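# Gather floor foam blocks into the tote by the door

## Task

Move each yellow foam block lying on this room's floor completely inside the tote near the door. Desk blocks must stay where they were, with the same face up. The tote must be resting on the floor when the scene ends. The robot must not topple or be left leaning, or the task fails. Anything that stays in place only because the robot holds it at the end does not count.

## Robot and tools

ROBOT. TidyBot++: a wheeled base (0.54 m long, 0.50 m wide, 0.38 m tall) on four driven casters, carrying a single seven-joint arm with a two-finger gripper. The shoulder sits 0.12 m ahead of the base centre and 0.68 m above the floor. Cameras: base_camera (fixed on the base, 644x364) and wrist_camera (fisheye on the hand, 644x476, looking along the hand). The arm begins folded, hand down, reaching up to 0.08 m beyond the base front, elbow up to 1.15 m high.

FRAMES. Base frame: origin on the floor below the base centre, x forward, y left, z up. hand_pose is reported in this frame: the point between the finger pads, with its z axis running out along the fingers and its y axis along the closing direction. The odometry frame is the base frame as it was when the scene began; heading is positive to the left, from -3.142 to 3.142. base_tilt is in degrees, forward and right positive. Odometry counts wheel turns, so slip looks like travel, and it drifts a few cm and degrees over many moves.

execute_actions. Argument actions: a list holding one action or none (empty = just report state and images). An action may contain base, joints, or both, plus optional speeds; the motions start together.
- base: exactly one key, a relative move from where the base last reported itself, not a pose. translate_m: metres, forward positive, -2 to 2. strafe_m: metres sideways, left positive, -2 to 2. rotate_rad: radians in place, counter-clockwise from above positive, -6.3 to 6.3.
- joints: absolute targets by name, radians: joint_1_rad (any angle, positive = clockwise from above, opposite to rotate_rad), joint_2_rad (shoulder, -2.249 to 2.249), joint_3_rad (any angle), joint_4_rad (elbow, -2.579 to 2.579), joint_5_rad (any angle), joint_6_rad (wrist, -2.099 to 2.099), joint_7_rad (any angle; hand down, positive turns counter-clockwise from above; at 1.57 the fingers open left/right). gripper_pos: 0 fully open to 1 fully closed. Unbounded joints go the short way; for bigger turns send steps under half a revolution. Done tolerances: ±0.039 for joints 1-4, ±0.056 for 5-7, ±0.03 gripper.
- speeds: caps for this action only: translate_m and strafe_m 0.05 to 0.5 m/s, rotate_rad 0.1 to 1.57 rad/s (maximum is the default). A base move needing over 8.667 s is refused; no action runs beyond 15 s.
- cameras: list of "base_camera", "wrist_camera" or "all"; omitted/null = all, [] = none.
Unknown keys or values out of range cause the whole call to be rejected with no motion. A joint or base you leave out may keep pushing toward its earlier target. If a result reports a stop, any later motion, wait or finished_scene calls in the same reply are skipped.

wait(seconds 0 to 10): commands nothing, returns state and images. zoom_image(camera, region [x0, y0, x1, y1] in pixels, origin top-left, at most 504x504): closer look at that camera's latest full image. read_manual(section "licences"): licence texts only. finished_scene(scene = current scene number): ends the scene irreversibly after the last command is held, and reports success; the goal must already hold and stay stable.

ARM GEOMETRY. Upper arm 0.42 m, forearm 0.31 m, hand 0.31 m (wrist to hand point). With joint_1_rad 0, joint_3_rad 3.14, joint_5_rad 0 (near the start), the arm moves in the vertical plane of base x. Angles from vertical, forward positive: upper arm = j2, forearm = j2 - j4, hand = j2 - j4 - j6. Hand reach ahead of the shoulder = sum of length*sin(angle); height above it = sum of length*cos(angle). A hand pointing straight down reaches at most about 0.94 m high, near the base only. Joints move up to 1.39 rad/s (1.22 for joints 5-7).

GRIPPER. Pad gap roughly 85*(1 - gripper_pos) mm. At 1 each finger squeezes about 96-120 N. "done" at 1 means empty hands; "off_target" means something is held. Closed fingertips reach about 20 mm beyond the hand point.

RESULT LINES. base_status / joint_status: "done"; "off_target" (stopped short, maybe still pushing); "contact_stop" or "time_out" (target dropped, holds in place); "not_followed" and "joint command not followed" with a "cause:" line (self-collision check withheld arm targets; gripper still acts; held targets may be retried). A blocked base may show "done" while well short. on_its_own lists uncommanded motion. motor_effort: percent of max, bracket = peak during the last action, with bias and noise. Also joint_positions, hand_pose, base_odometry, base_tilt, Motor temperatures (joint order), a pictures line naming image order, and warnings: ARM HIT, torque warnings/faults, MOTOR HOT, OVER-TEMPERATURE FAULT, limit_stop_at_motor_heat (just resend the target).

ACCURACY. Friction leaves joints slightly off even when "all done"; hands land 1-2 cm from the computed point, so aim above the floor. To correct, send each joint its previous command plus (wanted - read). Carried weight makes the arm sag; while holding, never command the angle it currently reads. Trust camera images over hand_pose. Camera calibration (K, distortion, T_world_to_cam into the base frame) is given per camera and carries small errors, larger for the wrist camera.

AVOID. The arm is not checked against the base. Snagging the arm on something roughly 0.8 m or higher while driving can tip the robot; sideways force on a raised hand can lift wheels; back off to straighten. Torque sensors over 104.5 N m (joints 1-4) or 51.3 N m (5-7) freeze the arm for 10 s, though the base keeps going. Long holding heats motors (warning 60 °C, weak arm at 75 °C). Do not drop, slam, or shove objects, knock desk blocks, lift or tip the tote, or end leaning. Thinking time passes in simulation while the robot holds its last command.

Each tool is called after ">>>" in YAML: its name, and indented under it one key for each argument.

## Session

>>> execute_actions:
  actions:
    - {"joints":{"joint_6_rad":0.1}}

>>> execute_actions:
  actions:
    - {"base":{"rotate_rad":1.57}}
  cameras: ["wrist_camera"]

>>> execute_actions:
  actions:
    - {"base":{"rotate_rad":1.57}}
  cameras: ["wrist_camera"]

>>> execute_actions:
  actions:
    - {"base":{"rotate_rad":1.57}}
  cameras: ["wrist_camera"]

Scene clock: 1.33 s.
Motor temperatures (°C, as the motors report them): [35 37 33 38 36 44 44]
base_odometry: x=+0.000 y=+0.000 heading=+0.000 (m, m, rad; odometry frame)
base_tilt: forward=+0.4 right=-0.1 (deg)
base_status: not commanded
joint_positions: joint_1_rad=+0.006 joint_2_rad=-0.327 joint_3_rad=+3.104 joint_4_rad=-2.553 joint_5_rad=+0.035 joint_6_rad=+0.101 joint_7_rad=+1.604 gripper_pos=+0.000
joint_status: all done
motor_effort: joint_1_rad=-1(1) joint_2_rad=-7(7) joint_3_rad=+1(1) joint_4_rad=+19(20) joint_5_rad=+0(0) joint_6_rad=+7(7) joint_7_rad=-1(1) (%)
hand_pose: x=+0.4972 y=+0.0144 z=+0.7246 quat_wxyz=(+0.013, +0.872, +0.047, +0.486) (m; base frame)
pictures: base_camera, wrist_camera
camera_calibration (this result's frames):
wrist_camera: T_world_to_cam=[[0.0915305, -0.993492, 0.0677993, -0.0748375], [-0.544685, -0.106946, -0.831793, 0.93185], [0.833631, 0.0392052, -0.550929, 0.120688], [0, 0, 0, 1]] pos_world=[0.413806, 0.0205759, 0.846671]
Images, in order (width x height): base_camera 644x364, wrist_camera 644x476.

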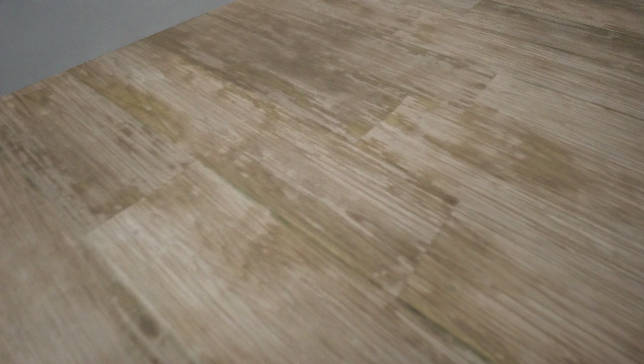

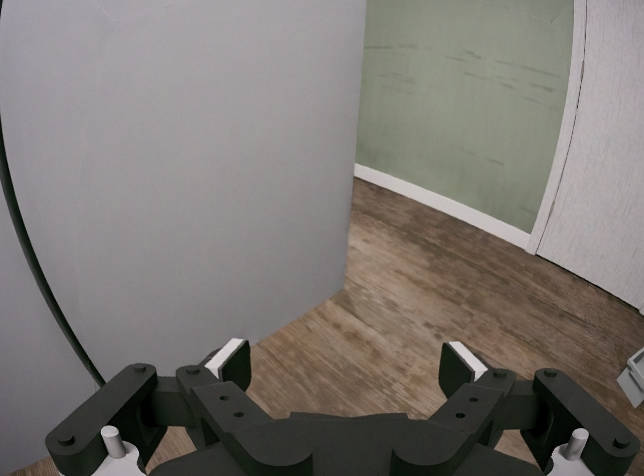

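Scene clock: 3.63 s.
Motor temperatures (°C, as the motors report them): [35 37 33 38 36 44 44]
base_odometry: x=+0.000 y=+0.000 heading=+1.569 (m, m, rad; odometry frame)
base_tilt: forward=+0.4 right=-0.2 (deg)
base_status: done
joint_positions: joint_1_rad=+0.006 joint_2_rad=-0.327 joint_3_rad=+3.104 joint_4_rad=-2.553 joint_5_rad=+0.035 joint_6_rad=+0.101 joint_7_rad=+1.604 gripper_pos=+0.000
joint_status: not commanded
motor_effort: joint_1_rad=-1(0) joint_2_rad=-7(8) joint_3_rad=+1(2) joint_4_rad=+19(20) joint_5_rad=+0(0) joint_6_rad=+7(8) joint_7_rad=-1(1) (%)
hand_pose: x=+0.4972 y=+0.0144 z=+0.7246 quat_wxyz=(+0.013, +0.872, +0.047, +0.486) (m; base frame)
pictures: wrist_camera
camera_calibration (this result's frames):
wrist_camera: T_world_to_cam=[[0.0915307, -0.993491, 0.0677995, -0.0748377], [-0.544686, -0.106947, -0.831793, 0.93185], [0.83363, 0.0392052, -0.550929, 0.120688], [0, 0, 0, 1]] pos_world=[0.413806, 0.020576, 0.846671]
Images, in order (width x height): wrist_camera 644x476.

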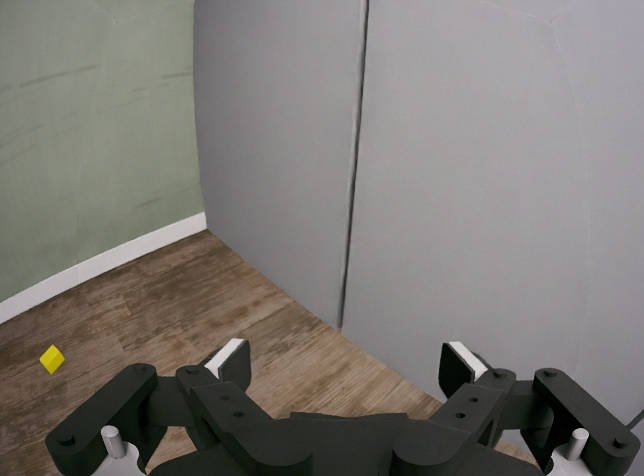

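Scene clock: 5.93 s.
Motor temperatures (°C, as the motors report them): [35 37 33 38 36 44 44]
base_odometry: x=+0.000 y=+0.000 heading=+3.138 (m, m, rad; odometry frame)
base_tilt: forward=+0.4 right=-0.1 (deg)
base_status: done
joint_positions: joint_1_rad=+0.006 joint_2_rad=-0.327 joint_3_rad=+3.104 joint_4_rad=-2.553 joint_5_rad=+0.035 joint_6_rad=+0.101 joint_7_rad=+1.604 gripper_pos=+0.000
joint_status: not commanded
motor_effort: joint_1_rad=-1(2) joint_2_rad=-7(8) joint_3_rad=+1(2) joint_4_rad=+19(19) joint_5_rad=+0(0) joint_6_rad=+8(7) joint_7_rad=-1(1) (%)
hand_pose: x=+0.4972 y=+0.0144 z=+0.7246 quat_wxyz=(+0.013, +0.872, +0.047, +0.486) (m; base frame)
pictures: wrist_camera
camera_calibration (this result's frames):
wrist_camera: T_world_to_cam=[[0.091531, -0.993491, 0.0677995, -0.0748377], [-0.544686, -0.106947, -0.831793, 0.93185], [0.83363, 0.0392055, -0.55093, 0.120688], [0, 0, 0, 1]] pos_world=[0.413806, 0.0205761, 0.846671]
Images, in order (width x height): wrist_camera 644x476.

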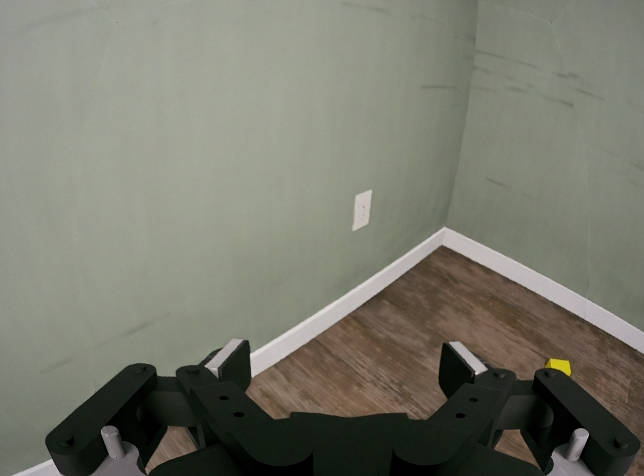

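Scene clock: 8.23 s.
Motor temperatures (°C, as the motors report them): [35 37 33 38 36 44 44]
base_odometry: x=+0.000 y=+0.000 heading=-1.576 (m, m, rad; odometry frame)
base_tilt: forward=+0.4 right=-0.1 (deg)
base_status: done
joint_positions: joint_1_rad=+0.006 joint_2_rad=-0.327 joint_3_rad=+3.104 joint_4_rad=-2.553 joint_5_rad=+0.035 joint_6_rad=+0.101 joint_7_rad=+1.604 gripper_pos=+0.000
joint_status: not commanded
motor_effort: joint_1_rad=-1(1) joint_2_rad=-7(8) joint_3_rad=+1(2) joint_4_rad=+19(19) joint_5_rad=+0(0) joint_6_rad=+7(7) joint_7_rad=-1(1) (%)
hand_pose: x=+0.4972 y=+0.0144 z=+0.7246 quat_wxyz=(+0.013, +0.872, +0.047, +0.486) (m; base frame)
pictures: wrist_camera
camera_calibration (this result's frames):
wrist_camera: T_world_to_cam=[[0.0915312, -0.993491, 0.0677994, -0.0748376], [-0.544686, -0.106947, -0.831793, 0.93185], [0.83363, 0.0392057, -0.55093, 0.120688], [0, 0, 0, 1]] pos_world=[0.413806, 0.0205762, 0.846671]
Images, in order (width x height): wrist_camera 644x476.

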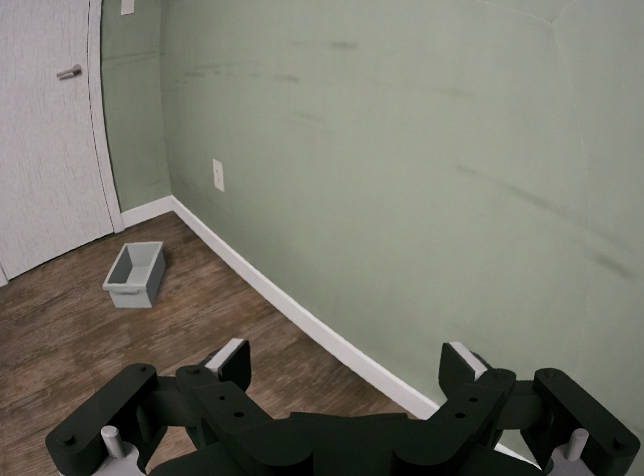

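Block at heading ≈2.45.

>>> execute_actions:
  actions:
    - {"base":{"rotate_rad":-2.26},"joints":{"joint_6_rad":-0.3}}

Scene clock: 18.57 s.
Motor temperatures (°C, as the motors report them): [35 37 33 38 36 44 44]
base_odometry: x=+0.000 y=+0.000 heading=+2.449 (m, m, rad; odometry frame)
base_tilt: forward=+0.4 right=-0.1 (deg)
base_status: done
joint_positions: joint_1_rad=+0.006 joint_2_rad=-0.327 joint_3_rad=+3.104 joint_4_rad=-2.554 joint_5_rad=+0.035 joint_6_rad=-0.300 joint_7_rad=+1.604 gripper_pos=+0.000
joint_status: all done
motor_effort: joint_1_rad=-1(0) joint_2_rad=-5(7) joint_3_rad=+1(2) joint_4_rad=+18(20) joint_5_rad=+0(0) joint_6_rad=+5(8) joint_7_rad=-1(1) (%)
hand_pose: x=+0.4121 y=+0.0064 z=+0.6341 quat_wxyz=(+0.016, +0.952, +0.046, +0.302) (m; base frame)
pictures: base_camera, wrist_camera
camera_calibration (this result's frames):
wrist_camera: T_world_to_cam=[[0.0992944, -0.993808, 0.0498704, -0.0606866], [-0.827306, -0.110299, -0.550817, 0.747658], [0.552907, 0.0134349, -0.833135, 0.436863], [0, 0, 0, 1]] pos_world=[0.383023, 0.0162861, 0.778814]
Images, in order (width x height): base_camera 644x364, wrist_camera 644x476.

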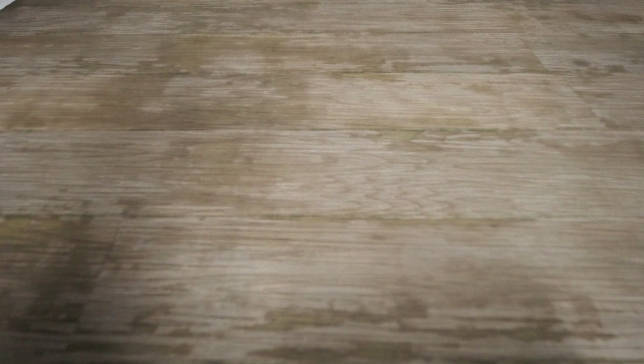

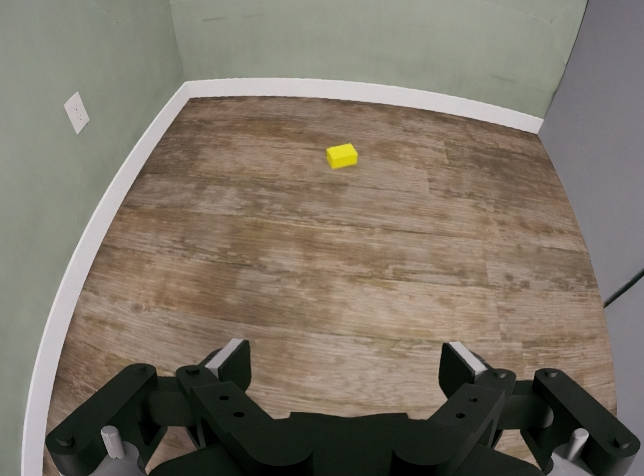

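>>> execute_actions:
  actions:
    - {"base":{"translate_m":0.62},"joints":{"joint_1_rad":0,"joint_3_rad":3.14,"joint_2_rad":1.373,"joint_4_rad":-1.547,"joint_6_rad":-0.22,"joint_7_rad":0.3,"joint_5_rad":0}}

Scene clock: 29.10 s.
Motor temperatures (°C, as the motors report them): [35 37 32 39 36 44 44]
base_odometry: x=-0.476 y=+0.397 heading=+2.448 (m, m, rad; odometry frame)
base_tilt: forward=+0.5 right=-0.1 (deg)
base_status: done
joint_positions: joint_1_rad=+0.006 joint_2_rad=+1.373 joint_3_rad=+3.122 joint_4_rad=-1.565 joint_5_rad=+0.032 joint_6_rad=-0.241 joint_7_rad=+0.342 gripper_pos=+0.000
joint_status: all done
motor_effort: joint_1_rad=-1(1) joint_2_rad=-46(49) joint_3_rad=+0(0) joint_4_rad=+4(19) joint_5_rad=+0(0) joint_6_rad=+0(6) joint_7_rad=-1(1) (%)
hand_pose: x=+0.5839 y=+0.0082 z=+0.1460 quat_wxyz=(+0.006, +0.825, -0.564, -0.018) (m; base frame)
pictures: base_camera, wrist_camera
camera_calibration (this result's frames):
wrist_camera: T_world_to_cam=[[-0.927265, -0.374271, 0.010034, 0.548471], [-0.373316, 0.926278, 0.0514171, 0.25958], [-0.0285382, 0.0439314, -0.998627, 0.298671], [0, 0, 0, 1]] pos_world=[0.614007, -0.048288, 0.279411]
Images, in order (width x height): base_camera 644x364, wrist_camera 644x476.

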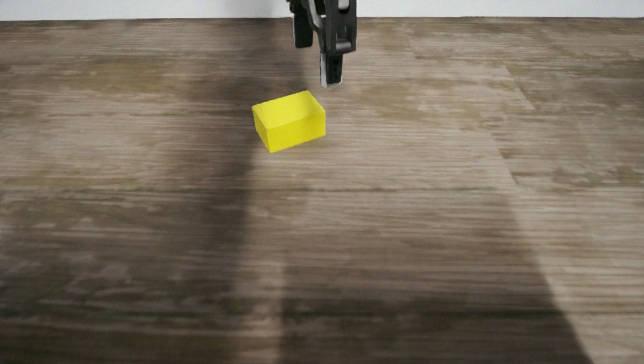

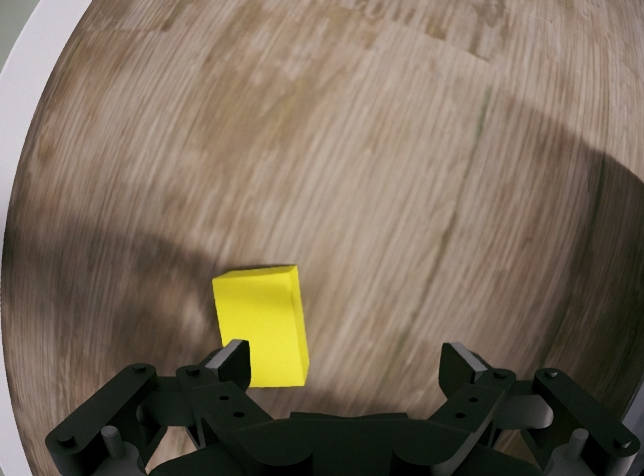

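>>> execute_actions:
  actions:
    - {"base":{"translate_m":0.065},"joints":{"joint_7_rad":0.48}}
  cameras: []

>>> execute_actions:
  actions:
    - {"base":{"strafe_m":0.03}}
  cameras: []

>>> execute_actions:
  actions:
    - {"joints":{"joint_2_rad":1.65,"joint_4_rad":-1.29,"joint_6_rad":-0.2}}

Scene clock: 38.23 s.
Motor temperatures (°C, as the motors report them): [35 37 32 39 36 44 44]
base_odometry: x=-0.526 y=+0.439 heading=+2.446 (m, m, rad; odometry frame)
base_tilt: forward=+0.4 right=-0.1 (deg)
base_status: done
joint_positions: joint_1_rad=+0.006 joint_2_rad=+1.373 joint_3_rad=+3.124 joint_4_rad=-1.554 joint_5_rad=+0.031 joint_6_rad=-0.237 joint_7_rad=+0.449 gripper_pos=+0.000
joint_status: all done
motor_effort: joint_1_rad=-1(4) joint_2_rad=-46(48) joint_3_rad=-1(2) joint_4_rad=+3(6) joint_5_rad=+0(0) joint_6_rad=+0(1) joint_7_rad=-1(0) (%)
hand_pose: x=+0.5916 y=+0.0075 z=+0.1466 quat_wxyz=(+0.001, +0.854, -0.520, -0.012) (m; base frame)
pictures: none
No camera images: the call's "cameras" was empty. Leave "cameras" out to get every camera's image.

Scene clock: 39.10 s.
Motor temperatures (°C, as the motors report them): [35 37 32 39 36 44 44]
base_odometry: x=-0.546 y=+0.416 heading=+2.446 (m, m, rad; odometry frame)
base_tilt: forward=+0.4 right=-0.1 (deg)
base_status: done
joint_positions: joint_1_rad=-0.004 joint_2_rad=+1.373 joint_3_rad=+3.130 joint_4_rad=-1.554 joint_5_rad=+0.031 joint_6_rad=-0.237 joint_7_rad=+0.449 gripper_pos=+0.000
joint_status: not commanded
motor_effort: joint_1_rad=-1(5) joint_2_rad=-47(47) joint_3_rad=+0(2) joint_4_rad=+4(5) joint_5_rad=+0(0) joint_6_rad=+0(1) joint_7_rad=-1(1) (%)
hand_pose: x=+0.5916 y=+0.0081 z=+0.1465 quat_wxyz=(+0.004, +0.856, -0.516, -0.010) (m; base frame)
pictures: none
No camera images: the call's "cameras" was empty. Leave "cameras" out to get every camera's image.

Scene clock: 41.27 s.
Motor temperatures (°C, as the motors report them): [35 37 32 39 36 44 44]
base_odometry: x=-0.546 y=+0.416 heading=+2.446 (m, m, rad; odometry frame)
base_tilt: forward=+0.5 right=-0.1 (deg)
base_status: not commanded
joint_positions: joint_1_rad=-0.003 joint_2_rad=+1.608 joint_3_rad=+3.140 joint_4_rad=-1.303 joint_5_rad=+0.029 joint_6_rad=-0.225 joint_7_rad=+0.449 gripper_pos=+0.000
joint_status: joint_2_rad off_target (ended at +1.608, target +1.650); the others done
motor_effort: joint_1_rad=-1(5) joint_2_rad=-41(49) joint_3_rad=+0(8) joint_4_rad=+7(13) joint_5_rad=+0(3) joint_6_rad=+4(11) joint_7_rad=+0(1) (%)
hand_pose: x=+0.6135 y=+0.0014 z=+0.0491 quat_wxyz=(+0.001, +0.855, -0.519, +0.004) (m; base frame)
pictures: base_camera, wrist_camera
camera_calibration (this result's frames):
wrist_camera: T_world_to_cam=[[-0.881394, -0.471837, -0.0227006, 0.548009], [-0.47226, 0.88124, 0.019632, 0.344251], [0.0107416, 0.0280241, -0.99955, 0.178979], [0, 0, 0, 1]] pos_world=[0.643665, -0.0498122, 0.18458]
Images, in order (width x height): base_camera 644x364, wrist_camera 644x476.

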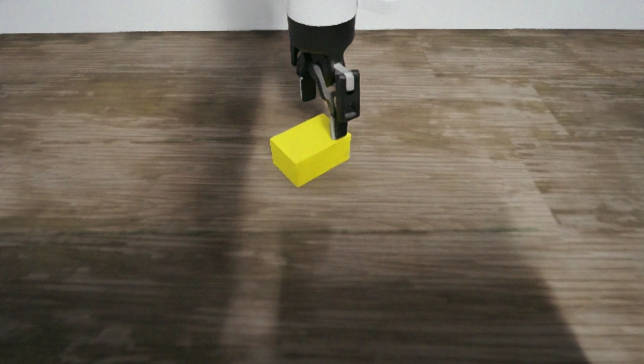

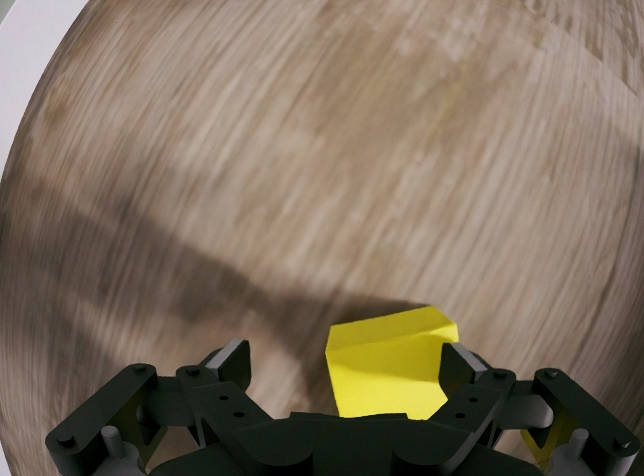

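Finger landed on it. Lift and re-look.

>>> execute_actions:
  actions:
    - {"joints":{"joint_2_rad":1.373,"joint_4_rad":-1.547,"joint_6_rad":-0.22,"joint_7_rad":0.62}}

Scene clock: 46.43 s.
Motor temperatures (°C, as the motors report them): [35 37 32 38 36 44 44]
base_odometry: x=-0.546 y=+0.416 heading=+2.446 (m, m, rad; odometry frame)
base_tilt: forward=+0.5 right=-0.1 (deg)
base_status: not commanded
joint_positions: joint_1_rad=-0.003 joint_2_rad=+1.369 joint_3_rad=+3.140 joint_4_rad=-1.531 joint_5_rad=+0.029 joint_6_rad=-0.222 joint_7_rad=+0.577 gripper_pos=+0.000
joint_status: all done
motor_effort: joint_1_rad=-1(0) joint_2_rad=-48(52) joint_3_rad=+0(1) joint_4_rad=+5(7) joint_5_rad=+0(0) joint_6_rad=+1(4) joint_7_rad=-1(1) (%)
hand_pose: x=+0.6127 y=+0.0014 z=+0.1498 quat_wxyz=(-0.002, +0.886, -0.463, +0.010) (m; base frame)
pictures: base_camera, wrist_camera
camera_calibration (this result's frames):
wrist_camera: T_world_to_cam=[[-0.81346, -0.580709, -0.0325704, 0.509596], [-0.581286, 0.813617, 0.0116162, 0.409959], [0.0197542, 0.028382, -0.999402, 0.274153], [0, 0, 0, 1]] pos_world=[0.647423, -0.0454034, 0.285824]
Images, in order (width x height): base_camera 644x364, wrist_camera 644x476.

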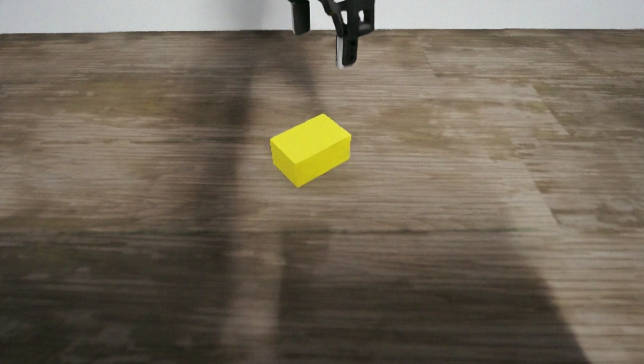

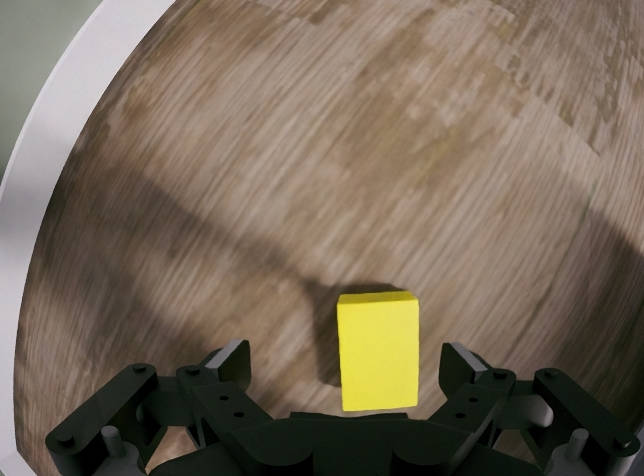

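>>> execute_actions:
  actions:
    - {"base":{"translate_m":-0.03}}
  cameras: []

>>> execute_actions:
  actions:
    - {"joints":{"joint_2_rad":1.66,"joint_4_rad":-1.23}}

Scene clock: 62.47 s.
Motor temperatures (°C, as the motors report them): [35 38 32 38 36 44 44]
base_odometry: x=-0.523 y=+0.397 heading=+2.446 (m, m, rad; odometry frame)
base_tilt: forward=+0.4 right=-0.1 (deg)
base_status: done
joint_positions: joint_1_rad=-0.003 joint_2_rad=+1.369 joint_3_rad=+3.140 joint_4_rad=-1.539 joint_5_rad=+0.029 joint_6_rad=-0.222 joint_7_rad=+0.577 gripper_pos=+0.000
joint_status: not commanded
motor_effort: joint_1_rad=-1(1) joint_2_rad=-47(49) joint_3_rad=+0(1) joint_4_rad=+5(6) joint_5_rad=+0(0) joint_6_rad=+0(1) joint_7_rad=+0(0) (%)
hand_pose: x=+0.6071 y=+0.0014 z=+0.1489 quat_wxyz=(+0.000, +0.886, -0.463, +0.006) (m; base frame)
pictures: none
No camera images: the call's "cameras" was empty. Leave "cameras" out to get every camera's image.

Scene clock: 64.17 s.
Motor temperatures (°C, as the motors report them): [35 38 32 38 36 44 44]
base_odometry: x=-0.523 y=+0.397 heading=+2.446 (m, m, rad; odometry frame)
base_tilt: forward=+0.4 right=-0.1 (deg)
base_status: not commanded
joint_positions: joint_1_rad=-0.003 joint_2_rad=+1.663 joint_3_rad=+3.140 joint_4_rad=-1.248 joint_5_rad=+0.029 joint_6_rad=-0.222 joint_7_rad=+0.577 gripper_pos=+0.000
joint_status: all done
motor_effort: joint_1_rad=-1(1) joint_2_rad=-48(51) joint_3_rad=+0(0) joint_4_rad=+4(6) joint_5_rad=+0(0) joint_6_rad=+0(1) joint_7_rad=-1(1) (%)
hand_pose: x=+0.6128 y=+0.0014 z=+0.0259 quat_wxyz=(+0.000, +0.886, -0.463, +0.005) (m; base frame)
pictures: base_camera, wrist_camera
camera_calibration (this result's frames):
wrist_camera: T_world_to_cam=[[-0.813962, -0.580435, -0.0237121, 0.505692], [-0.580851, 0.813813, 0.017929, 0.411028], [0.00889055, 0.0283667, -0.999558, 0.156969], [0, 0, 0, 1]] pos_world=[0.648964, -0.0454314, 0.161522]
Images, in order (width x height): base_camera 644x364, wrist_camera 644x476.

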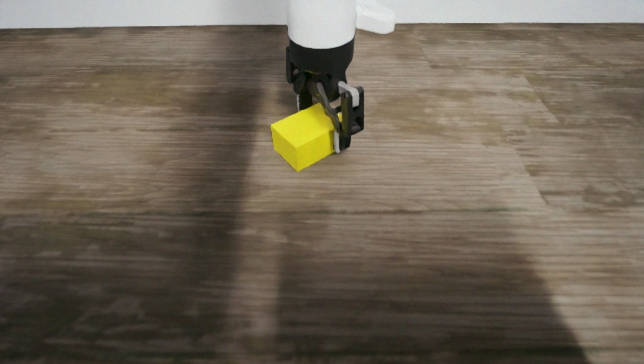

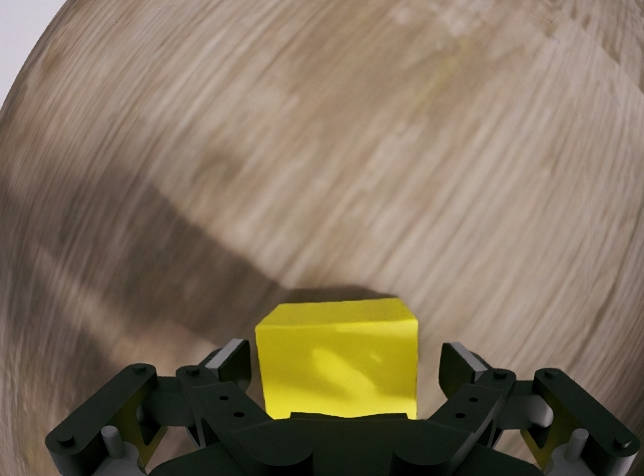

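>>> execute_actions:
  actions:
    - {"joints":{"gripper_pos":1}}
  cameras: []

>>> execute_actions:
  actions:
    - {"joints":{"joint_2_rad":0.872,"joint_4_rad":-1.913,"joint_6_rad":-0.355}}
  cameras: []

>>> execute_actions:
  actions:
    - {"base":{"rotate_rad":-3.14}}
  cameras: []

>>> execute_actions:
  actions:
    - {"base":{"translate_m":1.4}}

Scene clock: 84.07 s.
Motor temperatures (°C, as the motors report them): [35 38 32 38 36 44 44]
base_odometry: x=-0.523 y=+0.397 heading=+2.446 (m, m, rad; odometry frame)
base_tilt: forward=+0.4 right=-0.1 (deg)
base_status: not commanded
joint_positions: joint_1_rad=-0.003 joint_2_rad=+1.657 joint_3_rad=+3.140 joint_4_rad=-1.243 joint_5_rad=+0.029 joint_6_rad=-0.224 joint_7_rad=+0.577 gripper_pos=+0.390
joint_status: gripper_pos off_target (ended at +0.390, target +1.000)
motor_effort: joint_1_rad=-1(1) joint_2_rad=-48(49) joint_3_rad=+0(1) joint_4_rad=+5(9) joint_5_rad=+0(0) joint_6_rad=+1(5) joint_7_rad=-1(1) (%)
hand_pose: x=+0.6190 y=+0.0014 z=+0.0293 quat_wxyz=(-0.002, +0.886, -0.463, +0.009) (m; base frame)
pictures: none
No camera images: the call's "cameras" was empty. Leave "cameras" out to get every camera's image.

Scene clock: 86.13 s.
Motor temperatures (°C, as the motors report them): [35 38 32 38 36 44 44]
base_odometry: x=-0.523 y=+0.397 heading=+2.446 (m, m, rad; odometry frame)
base_tilt: forward=+0.5 right=-0.1 (deg)
base_status: not commanded
joint_positions: joint_1_rad=-0.003 joint_2_rad=+0.881 joint_3_rad=+3.140 joint_4_rad=-1.899 joint_5_rad=+0.029 joint_6_rad=-0.336 joint_7_rad=+0.577 gripper_pos=+0.390
joint_status: all done
motor_effort: joint_1_rad=+0(1) joint_2_rad=-40(51) joint_3_rad=+0(0) joint_4_rad=+7(7) joint_5_rad=+0(0) joint_6_rad=+1(0) joint_7_rad=-1(1) (%)
hand_pose: x=+0.5627 y=+0.0002 z=+0.3445 quat_wxyz=(-0.002, +0.886, -0.463, +0.013) (m; base frame)
pictures: none
No camera images: the call's "cameras" was empty. Leave "cameras" out to get every camera's image.

Scene clock: 89.60 s.
Motor temperatures (°C, as the motors report them): [35 38 32 38 36 44 44]
base_odometry: x=-0.523 y=+0.397 heading=-0.693 (m, m, rad; odometry frame)
base_tilt: forward=+0.5 right=-0.1 (deg)
base_status: done
joint_positions: joint_1_rad=+0.004 joint_2_rad=+0.881 joint_3_rad=+3.140 joint_4_rad=-1.899 joint_5_rad=+0.028 joint_6_rad=-0.336 joint_7_rad=+0.577 gripper_pos=+0.390
joint_status: not commanded
motor_effort: joint_1_rad=+0(4) joint_2_rad=-41(42) joint_3_rad=+0(2) joint_4_rad=+7(8) joint_5_rad=+0(1) joint_6_rad=+1(1) joint_7_rad=-1(1) (%)
hand_pose: x=+0.5626 y=-0.0028 z=+0.3445 quat_wxyz=(-0.002, +0.884, -0.467, +0.013) (m; base frame)
pictures: none
No camera images: the call's "cameras" was empty. Leave "cameras" out to get every camera's image.

Scene clock: 93.77 s.
Motor temperatures (°C, as the motors report them): [35 38 32 38 36 44 44]
base_odometry: x=+0.553 y=-0.500 heading=-0.694 (m, m, rad; odometry frame)
base_tilt: forward=+0.5 right=-0.1 (deg)
base_status: done
joint_positions: joint_1_rad=+0.004 joint_2_rad=+0.880 joint_3_rad=+3.140 joint_4_rad=-1.904 joint_5_rad=+0.028 joint_6_rad=-0.339 joint_7_rad=+0.577 gripper_pos=+0.390
joint_status: not commanded
motor_effort: joint_1_rad=+0(1) joint_2_rad=-40(42) joint_3_rad=+0(1) joint_4_rad=+6(9) joint_5_rad=+0(0) joint_6_rad=+0(1) joint_7_rad=-1(1) (%)
hand_pose: x=+0.5594 y=-0.0029 z=+0.3443 quat_wxyz=(-0.001, +0.884, -0.467, +0.010) (m; base frame)
pictures: base_camera, wrist_camera
camera_calibration (this result's frames):
wrist_camera: T_world_to_cam=[[-0.817776, -0.57475, -0.0300982, 0.471664], [-0.575213, 0.817952, 0.00920544, 0.377643], [0.0193281, 0.0248409, -0.999505, 0.469935], [0, 0, 0, 1]] pos_world=[0.593857, -0.0494791, 0.480422]
Images, in order (width x height): base_camera 644x364, wrist_camera 644x476.

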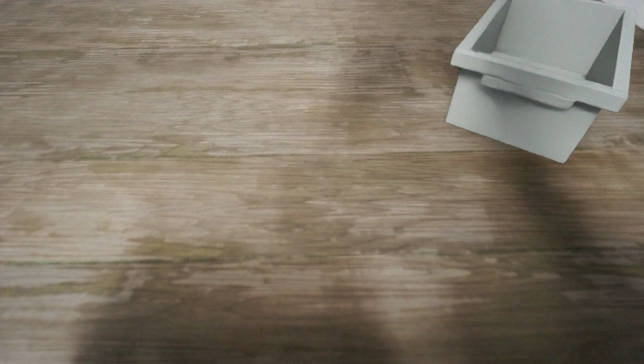

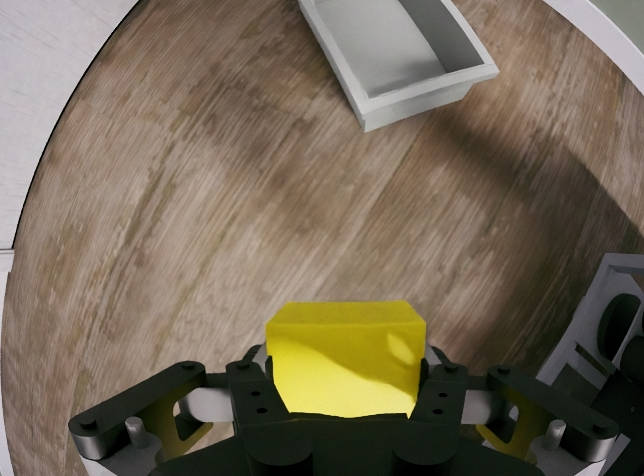

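>>> execute_actions:
  actions:
    - {"base":{"rotate_rad":-0.46},"joints":{"joint_7_rad":1.45}}
  cameras: []

>>> execute_actions:
  actions:
    - {"base":{"translate_m":0.25}}

Scene clock: 109.07 s.
Motor temperatures (°C, as the motors report them): [35 38 32 38 36 44 44]
base_odometry: x=+0.553 y=-0.500 heading=-1.153 (m, m, rad; odometry frame)
base_tilt: forward=+0.4 right=-0.1 (deg)
base_status: done
joint_positions: joint_1_rad=+0.010 joint_2_rad=+0.880 joint_3_rad=+3.146 joint_4_rad=-1.904 joint_5_rad=+0.028 joint_6_rad=-0.339 joint_7_rad=+1.428 gripper_pos=+0.390
joint_status: all done
motor_effort: joint_1_rad=+0(6) joint_2_rad=-41(42) joint_3_rad=+0(3) joint_4_rad=+7(7) joint_5_rad=+0(0) joint_6_rad=+1(1) joint_7_rad=-1(1) (%)
hand_pose: x=+0.5594 y=-0.0082 z=+0.3443 quat_wxyz=(+0.006, +0.998, -0.064, +0.010) (m; base frame)
pictures: none
No camera images: the call's "cameras" was empty. Leave "cameras" out to get every camera's image.

Scene clock: 110.83 s.
Motor temperatures (°C, as the motors report them): [35 38 32 38 36 44 44]
base_odometry: x=+0.654 y=-0.729 heading=-1.154 (m, m, rad; odometry frame)
base_tilt: forward=+0.5 right=-0.1 (deg)
base_status: done
joint_positions: joint_1_rad=+0.010 joint_2_rad=+0.879 joint_3_rad=+3.146 joint_4_rad=-1.905 joint_5_rad=+0.028 joint_6_rad=-0.340 joint_7_rad=+1.428 gripper_pos=+0.390
joint_status: not commanded
motor_effort: joint_1_rad=-1(2) joint_2_rad=-40(43) joint_3_rad=+0(1) joint_4_rad=+6(9) joint_5_rad=+0(0) joint_6_rad=+1(1) joint_7_rad=-1(1) (%)
hand_pose: x=+0.5584 y=-0.0081 z=+0.3444 quat_wxyz=(+0.006, +0.998, -0.064, +0.009) (m; base frame)
pictures: base_camera, wrist_camera
camera_calibration (this result's frames):
wrist_camera: T_world_to_cam=[[-0.115928, -0.993219, -0.00880656, 0.0651831], [-0.99323, 0.115855, 0.00845653, 0.609386], [-0.0073789, 0.0097273, -0.999925, 0.485144], [0, 0, 0, 1]] pos_world=[0.616397, -0.0105782, 0.480528]
Images, in order (width x height): base_camera 644x364, wrist_camera 644x476.

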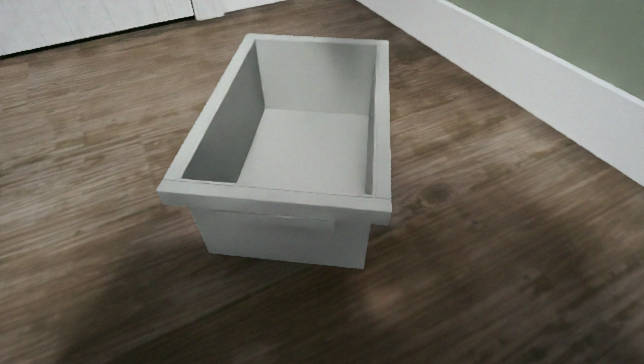

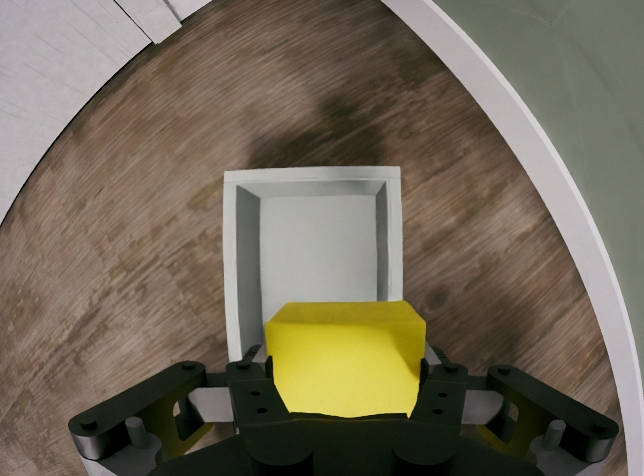

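>>> execute_actions:
  actions:
    - {"base":{"strafe_m":0.045}}
  cameras: []

>>> execute_actions:
  actions:
    - {"base":{"translate_m":0.05}}
  cameras: []

>>> execute_actions:
  actions:
    - {"joints":{"joint_2_rad":1.44,"joint_4_rad":-1.49,"joint_6_rad":-0.21}}

Scene clock: 119.93 s.
Motor temperatures (°C, as the motors report them): [35 38 32 38 36 44 44]
base_odometry: x=+0.695 y=-0.711 heading=-1.154 (m, m, rad; odometry frame)
base_tilt: forward=+0.4 right=-0.1 (deg)
base_status: done
joint_positions: joint_1_rad=-0.002 joint_2_rad=+0.879 joint_3_rad=+3.143 joint_4_rad=-1.905 joint_5_rad=+0.028 joint_6_rad=-0.340 joint_7_rad=+1.428 gripper_pos=+0.390
joint_status: not commanded
motor_effort: joint_1_rad=-1(5) joint_2_rad=-41(42) joint_3_rad=+0(3) joint_4_rad=+7(7) joint_5_rad=+0(1) joint_6_rad=+0(1) joint_7_rad=+0(1) (%)
hand_pose: x=+0.5585 y=-0.0015 z=+0.3444 quat_wxyz=(+0.005, +0.998, -0.057, +0.009) (m; base frame)
pictures: none
No camera images: the call's "cameras" was empty. Leave "cameras" out to get every camera's image.

Scene clock: 120.93 s.
Motor temperatures (°C, as the motors report them): [35 38 32 38 36 44 44]
base_odometry: x=+0.716 y=-0.756 heading=-1.154 (m, m, rad; odometry frame)
base_tilt: forward=+0.4 right=-0.1 (deg)
base_status: done
joint_positions: joint_1_rad=-0.002 joint_2_rad=+0.878 joint_3_rad=+3.143 joint_4_rad=-1.906 joint_5_rad=+0.028 joint_6_rad=-0.341 joint_7_rad=+1.428 gripper_pos=+0.390
joint_status: not commanded
motor_effort: joint_1_rad=-1(2) joint_2_rad=-41(43) joint_3_rad=+0(1) joint_4_rad=+7(8) joint_5_rad=+0(0) joint_6_rad=+1(1) joint_7_rad=-1(1) (%)
hand_pose: x=+0.5578 y=-0.0015 z=+0.3447 quat_wxyz=(+0.005, +0.998, -0.057, +0.008) (m; base frame)
pictures: none
No camera images: the call's "cameras" was empty. Leave "cameras" out to get every camera's image.

Scene clock: 122.73 s.
Motor temperatures (°C, as the motors report them): [35 38 32 38 36 44 44]
base_odometry: x=+0.716 y=-0.756 heading=-1.154 (m, m, rad; odometry frame)
base_tilt: forward=+0.5 right=-0.1 (deg)
base_status: not commanded
joint_positions: joint_1_rad=-0.002 joint_2_rad=+1.442 joint_3_rad=+3.143 joint_4_rad=-1.509 joint_5_rad=+0.028 joint_6_rad=-0.230 joint_7_rad=+1.428 gripper_pos=+0.390
joint_status: all done
motor_effort: joint_1_rad=+0(1) joint_2_rad=-47(49) joint_3_rad=+0(0) joint_4_rad=+3(7) joint_5_rad=+0(0) joint_6_rad=+0(1) joint_7_rad=-1(0) (%)
hand_pose: x=+0.5839 y=-0.0007 z=+0.1162 quat_wxyz=(+0.005, +0.998, -0.056, -0.019) (m; base frame)
pictures: base_camera, wrist_camera
camera_calibration (this result's frames):
wrist_camera: T_world_to_cam=[[-0.101012, -0.99486, -0.00712227, 0.0646137], [-0.992828, 0.100341, 0.0649997, 0.628953], [-0.0639509, 0.013637, -0.99786, 0.289854], [0, 0, 0, 1]] pos_world=[0.649505, -0.00278075, 0.248812]
Images, in order (width x height): base_camera 644x364, wrist_camera 644x476.

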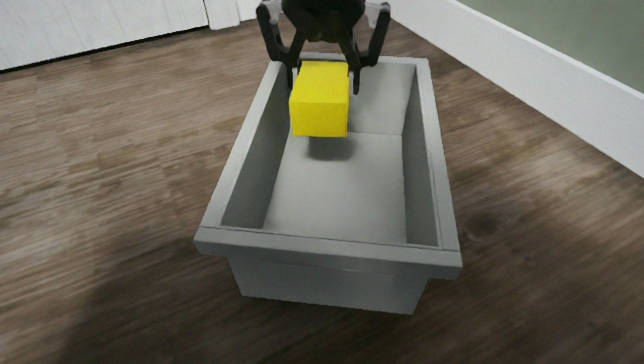

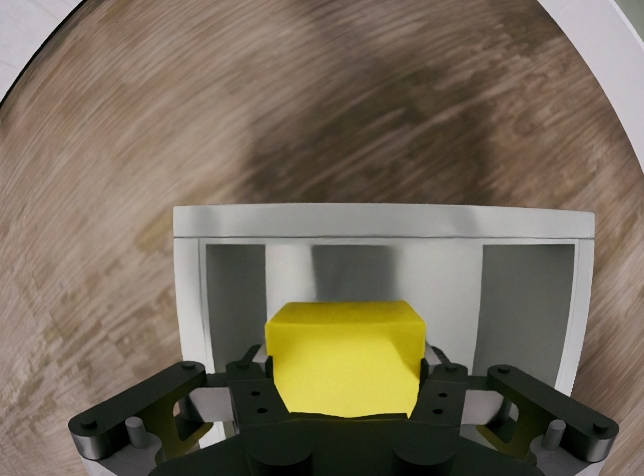

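Slightly too left and far; adjust.

>>> execute_actions:
  actions:
    - {"base":{"strafe_m":-0.025}}
  cameras: []

>>> execute_actions:
  actions:
    - {"base":{"translate_m":-0.04},"joints":{"joint_2_rad":1.57,"joint_4_rad":-1.37,"joint_6_rad":-0.2}}
  cameras: ["base_camera"]

>>> execute_actions:
  actions:
    - {"joints":{"gripper_pos":0.1}}
  cameras: []

>>> execute_actions:
  actions:
    - {"joints":{"joint_2_rad":0.872,"joint_4_rad":-1.913,"joint_6_rad":-0.355}}
  cameras: ["base_camera"]

>>> execute_actions:
  actions:
    - {"base":{"translate_m":-0.3},"joints":{"joint_2_rad":-0.35,"joint_4_rad":-2.55,"joint_6_rad":-0.86,"joint_7_rad":1.57,"gripper_pos":0}}
  cameras: []

>>> execute_actions:
  actions:
    - {"base":{"rotate_rad":2.03}}

Scene clock: 137.87 s.
Motor temperatures (°C, as the motors report them): [35 39 32 38 36 44 44]
base_odometry: x=+0.693 y=-0.767 heading=-1.153 (m, m, rad; odometry frame)
base_tilt: forward=+0.5 right=-0.1 (deg)
base_status: done
joint_positions: joint_1_rad=+0.004 joint_2_rad=+1.442 joint_3_rad=+3.143 joint_4_rad=-1.508 joint_5_rad=+0.028 joint_6_rad=-0.230 joint_7_rad=+1.428 gripper_pos=+0.390
joint_status: not commanded
motor_effort: joint_1_rad=-1(3) joint_2_rad=-47(48) joint_3_rad=+0(2) joint_4_rad=+4(4) joint_5_rad=+0(0) joint_6_rad=+0(0) joint_7_rad=-1(1) (%)
hand_pose: x=+0.5847 y=-0.0038 z=+0.1163 quat_wxyz=(+0.005, +0.998, -0.060, -0.018) (m; base frame)
pictures: none
No camera images: the call's "cameras" was empty. Leave "cameras" out to get every camera's image.

Scene clock: 139.23 s.
Motor temperatures (°C, as the motors report them): [35 39 32 38 36 44 44]
base_odometry: x=+0.676 y=-0.730 heading=-1.154 (m, m, rad; odometry frame)
base_tilt: forward=+0.5 right=-0.1 (deg)
base_status: done
joint_positions: joint_1_rad=+0.004 joint_2_rad=+1.576 joint_3_rad=+3.143 joint_4_rad=-1.385 joint_5_rad=+0.028 joint_6_rad=-0.220 joint_7_rad=+1.428 gripper_pos=+0.390
joint_status: all done
motor_effort: joint_1_rad=-1(1) joint_2_rad=-47(51) joint_3_rad=+0(1) joint_4_rad=+3(5) joint_5_rad=+0(0) joint_6_rad=+0(0) joint_7_rad=-1(1) (%)
hand_pose: x=+0.5837 y=-0.0037 z=+0.0592 quat_wxyz=(+0.005, +0.998, -0.060, -0.020) (m; base frame)
pictures: base_camera
Images, in order (width x height): base_camera 644x364.

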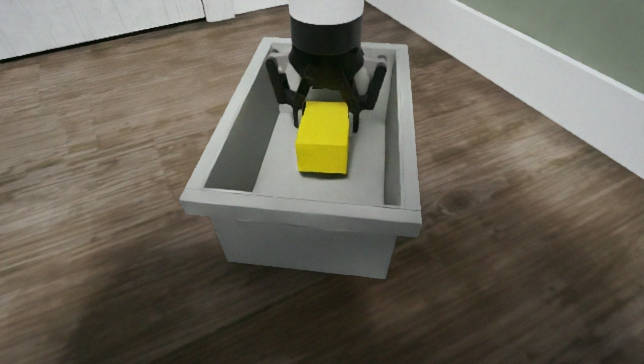

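Scene clock: 140.27 s.
Motor temperatures (°C, as the motors report them): [35 39 32 38 36 44 44]
base_odometry: x=+0.676 y=-0.730 heading=-1.154 (m, m, rad; odometry frame)
base_tilt: forward=+0.4 right=-0.1 (deg)
base_status: not commanded
joint_positions: joint_1_rad=+0.004 joint_2_rad=+1.576 joint_3_rad=+3.143 joint_4_rad=-1.385 joint_5_rad=+0.028 joint_6_rad=-0.220 joint_7_rad=+1.428 gripper_pos=+0.100
joint_status: all done
motor_effort: joint_1_rad=-1(1) joint_2_rad=-47(47) joint_3_rad=+0(1) joint_4_rad=+4(4) joint_5_rad=+0(0) joint_6_rad=+0(0) joint_7_rad=-1(1) (%)
hand_pose: x=+0.5837 y=-0.0037 z=+0.0592 quat_wxyz=(+0.005, +0.998, -0.060, -0.020) (m; base frame)
pictures: none
No camera images: the call's "cameras" was empty. Leave "cameras" out to get every camera's image.

Scene clock: 142.23 s.
Motor temperatures (°C, as the motors report them): [35 39 32 38 36 44 44]
base_odometry: x=+0.676 y=-0.730 heading=-1.154 (m, m, rad; odometry frame)
base_tilt: forward=+0.4 right=-0.1 (deg)
base_status: not commanded
joint_positions: joint_1_rad=+0.004 joint_2_rad=+0.879 joint_3_rad=+3.143 joint_4_rad=-1.898 joint_5_rad=+0.028 joint_6_rad=-0.336 joint_7_rad=+1.428 gripper_pos=+0.100
joint_status: all done
motor_effort: joint_1_rad=-1(1) joint_2_rad=-41(50) joint_3_rad=+0(0) joint_4_rad=+7(7) joint_5_rad=+0(0) joint_6_rad=+1(1) joint_7_rad=+0(1) (%)
hand_pose: x=+0.5641 y=-0.0045 z=+0.3455 quat_wxyz=(+0.005, +0.998, -0.061, +0.015) (m; base frame)
pictures: base_camera
Images, in order (width x height): base_camera 644x364.

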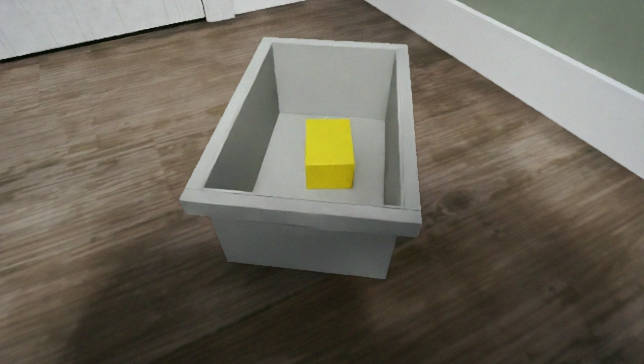

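Scene clock: 144.73 s.
Motor temperatures (°C, as the motors report them): [35 39 32 38 36 44 44]
base_odometry: x=+0.555 y=-0.456 heading=-1.153 (m, m, rad; odometry frame)
base_tilt: forward=+0.4 right=-0.1 (deg)
base_status: done
joint_positions: joint_1_rad=+0.004 joint_2_rad=-0.344 joint_3_rad=+3.143 joint_4_rad=-2.535 joint_5_rad=+0.028 joint_6_rad=-0.842 joint_7_rad=+1.526 gripper_pos=+0.000
joint_status: all done
motor_effort: joint_1_rad=-1(2) joint_2_rad=-2(43) joint_3_rad=+1(1) joint_4_rad=+16(16) joint_5_rad=+0(0) joint_6_rad=+1(2) joint_7_rad=-1(1) (%)
hand_pose: x=+0.2669 y=-0.0061 z=+0.5858 quat_wxyz=(+0.010, +0.998, -0.017, +0.055) (m; base frame)
pictures: none
No camera images: the call's "cameras" was empty. Leave "cameras" out to get every camera's image.

Scene clock: 147.30 s.
Motor temperatures (°C, as the motors report them): [35 39 32 38 36 44 44]
base_odometry: x=+0.555 y=-0.456 heading=+0.876 (m, m, rad; odometry frame)
base_tilt: forward=+0.4 right=-0.1 (deg)
base_status: done
joint_positions: joint_1_rad=+0.004 joint_2_rad=-0.344 joint_3_rad=+3.143 joint_4_rad=-2.535 joint_5_rad=+0.028 joint_6_rad=-0.842 joint_7_rad=+1.526 gripper_pos=+0.000
joint_status: not commanded
motor_effort: joint_1_rad=+0(1) joint_2_rad=-2(3) joint_3_rad=+1(1) joint_4_rad=+15(15) joint_5_rad=+0(0) joint_6_rad=+1(1) joint_7_rad=-1(1) (%)
hand_pose: x=+0.2668 y=-0.0061 z=+0.5858 quat_wxyz=(+0.010, +0.998, -0.017, +0.055) (m; base frame)
pictures: base_camera, wrist_camera
camera_calibration (this result's frames):
wrist_camera: T_world_to_cam=[[-0.0201836, -0.999796, -0.000423018, 0.00504942], [-0.996435, 0.0201504, -0.0819203, 0.370721], [0.0819122, -0.00123193, -0.996639, 0.69854], [0, 0, 0, 1]] pos_world=[0.312282, -0.00156121, 0.726564]
Images, in order (width x height): base_camera 644x364, wrist_camera 644x476.

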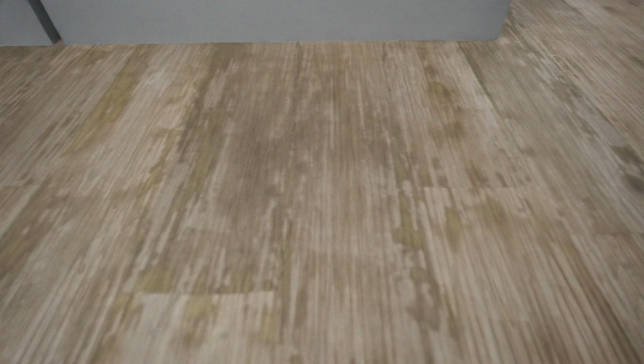

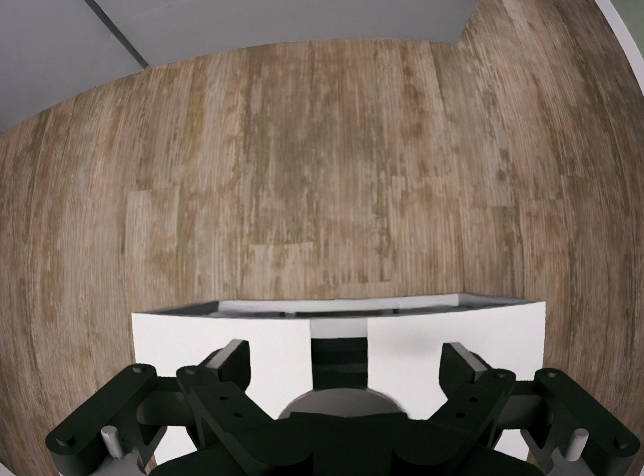

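>>> execute_actions:
  actions:
    - {"base":{"translate_m":0.3}}
  cameras: []

>>> execute_actions:
  actions:
    - {"base":{"strafe_m":-0.85}}

Scene clock: 160.73 s.
Motor temperatures (°C, as the motors report them): [35 38 32 38 36 44 44]
base_odometry: x=+0.746 y=-0.225 heading=+0.877 (m, m, rad; odometry frame)
base_tilt: forward=+0.4 right=-0.1 (deg)
base_status: done
joint_positions: joint_1_rad=+0.004 joint_2_rad=-0.345 joint_3_rad=+3.143 joint_4_rad=-2.537 joint_5_rad=+0.028 joint_6_rad=-0.843 joint_7_rad=+1.526 gripper_pos=+0.000
joint_status: not commanded
motor_effort: joint_1_rad=-1(1) joint_2_rad=-2(5) joint_3_rad=+1(1) joint_4_rad=+15(17) joint_5_rad=+0(0) joint_6_rad=+1(2) joint_7_rad=-1(0) (%)
hand_pose: x=+0.2654 y=-0.0061 z=+0.5853 quat_wxyz=(+0.010, +0.998, -0.017, +0.053) (m; base frame)
pictures: none
No camera images: the call's "cameras" was empty. Leave "cameras" out to get every camera's image.

Scene clock: 163.80 s.
Motor temperatures (°C, as the motors report them): [35 38 32 38 36 44 44]
base_odometry: x=+1.400 y=-0.768 heading=+0.877 (m, m, rad; odometry frame)
base_tilt: forward=+0.4 right=-0.1 (deg)
base_status: done
joint_positions: joint_1_rad=+0.004 joint_2_rad=-0.345 joint_3_rad=+3.143 joint_4_rad=-2.537 joint_5_rad=+0.028 joint_6_rad=-0.843 joint_7_rad=+1.526 gripper_pos=+0.000
joint_status: not commanded
motor_effort: joint_1_rad=-1(1) joint_2_rad=-2(3) joint_3_rad=+1(2) joint_4_rad=+15(16) joint_5_rad=+0(1) joint_6_rad=+1(2) joint_7_rad=-1(1) (%)
hand_pose: x=+0.2654 y=-0.0060 z=+0.5853 quat_wxyz=(+0.010, +0.998, -0.017, +0.053) (m; base frame)
pictures: base_camera, wrist_camera
camera_calibration (this result's frames):
wrist_camera: T_world_to_cam=[[-0.020467, -0.99979, -0.000732135, 0.00538253], [-0.996629, 0.0204605, -0.079448, 0.367866], [0.0794464, -0.000896397, -0.996839, 0.698867], [0, 0, 0, 1]] pos_world=[0.311214, -0.00151885, 0.725888]
Images, in order (width x height): base_camera 644x364, wrist_camera 644x476.

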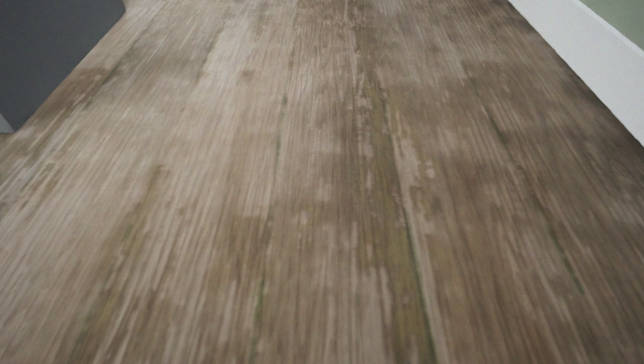

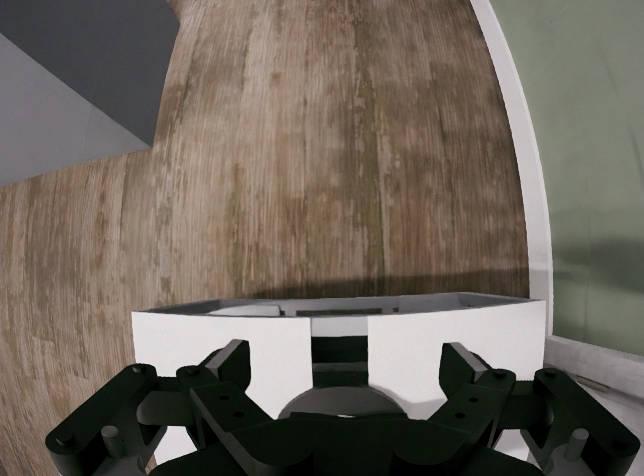

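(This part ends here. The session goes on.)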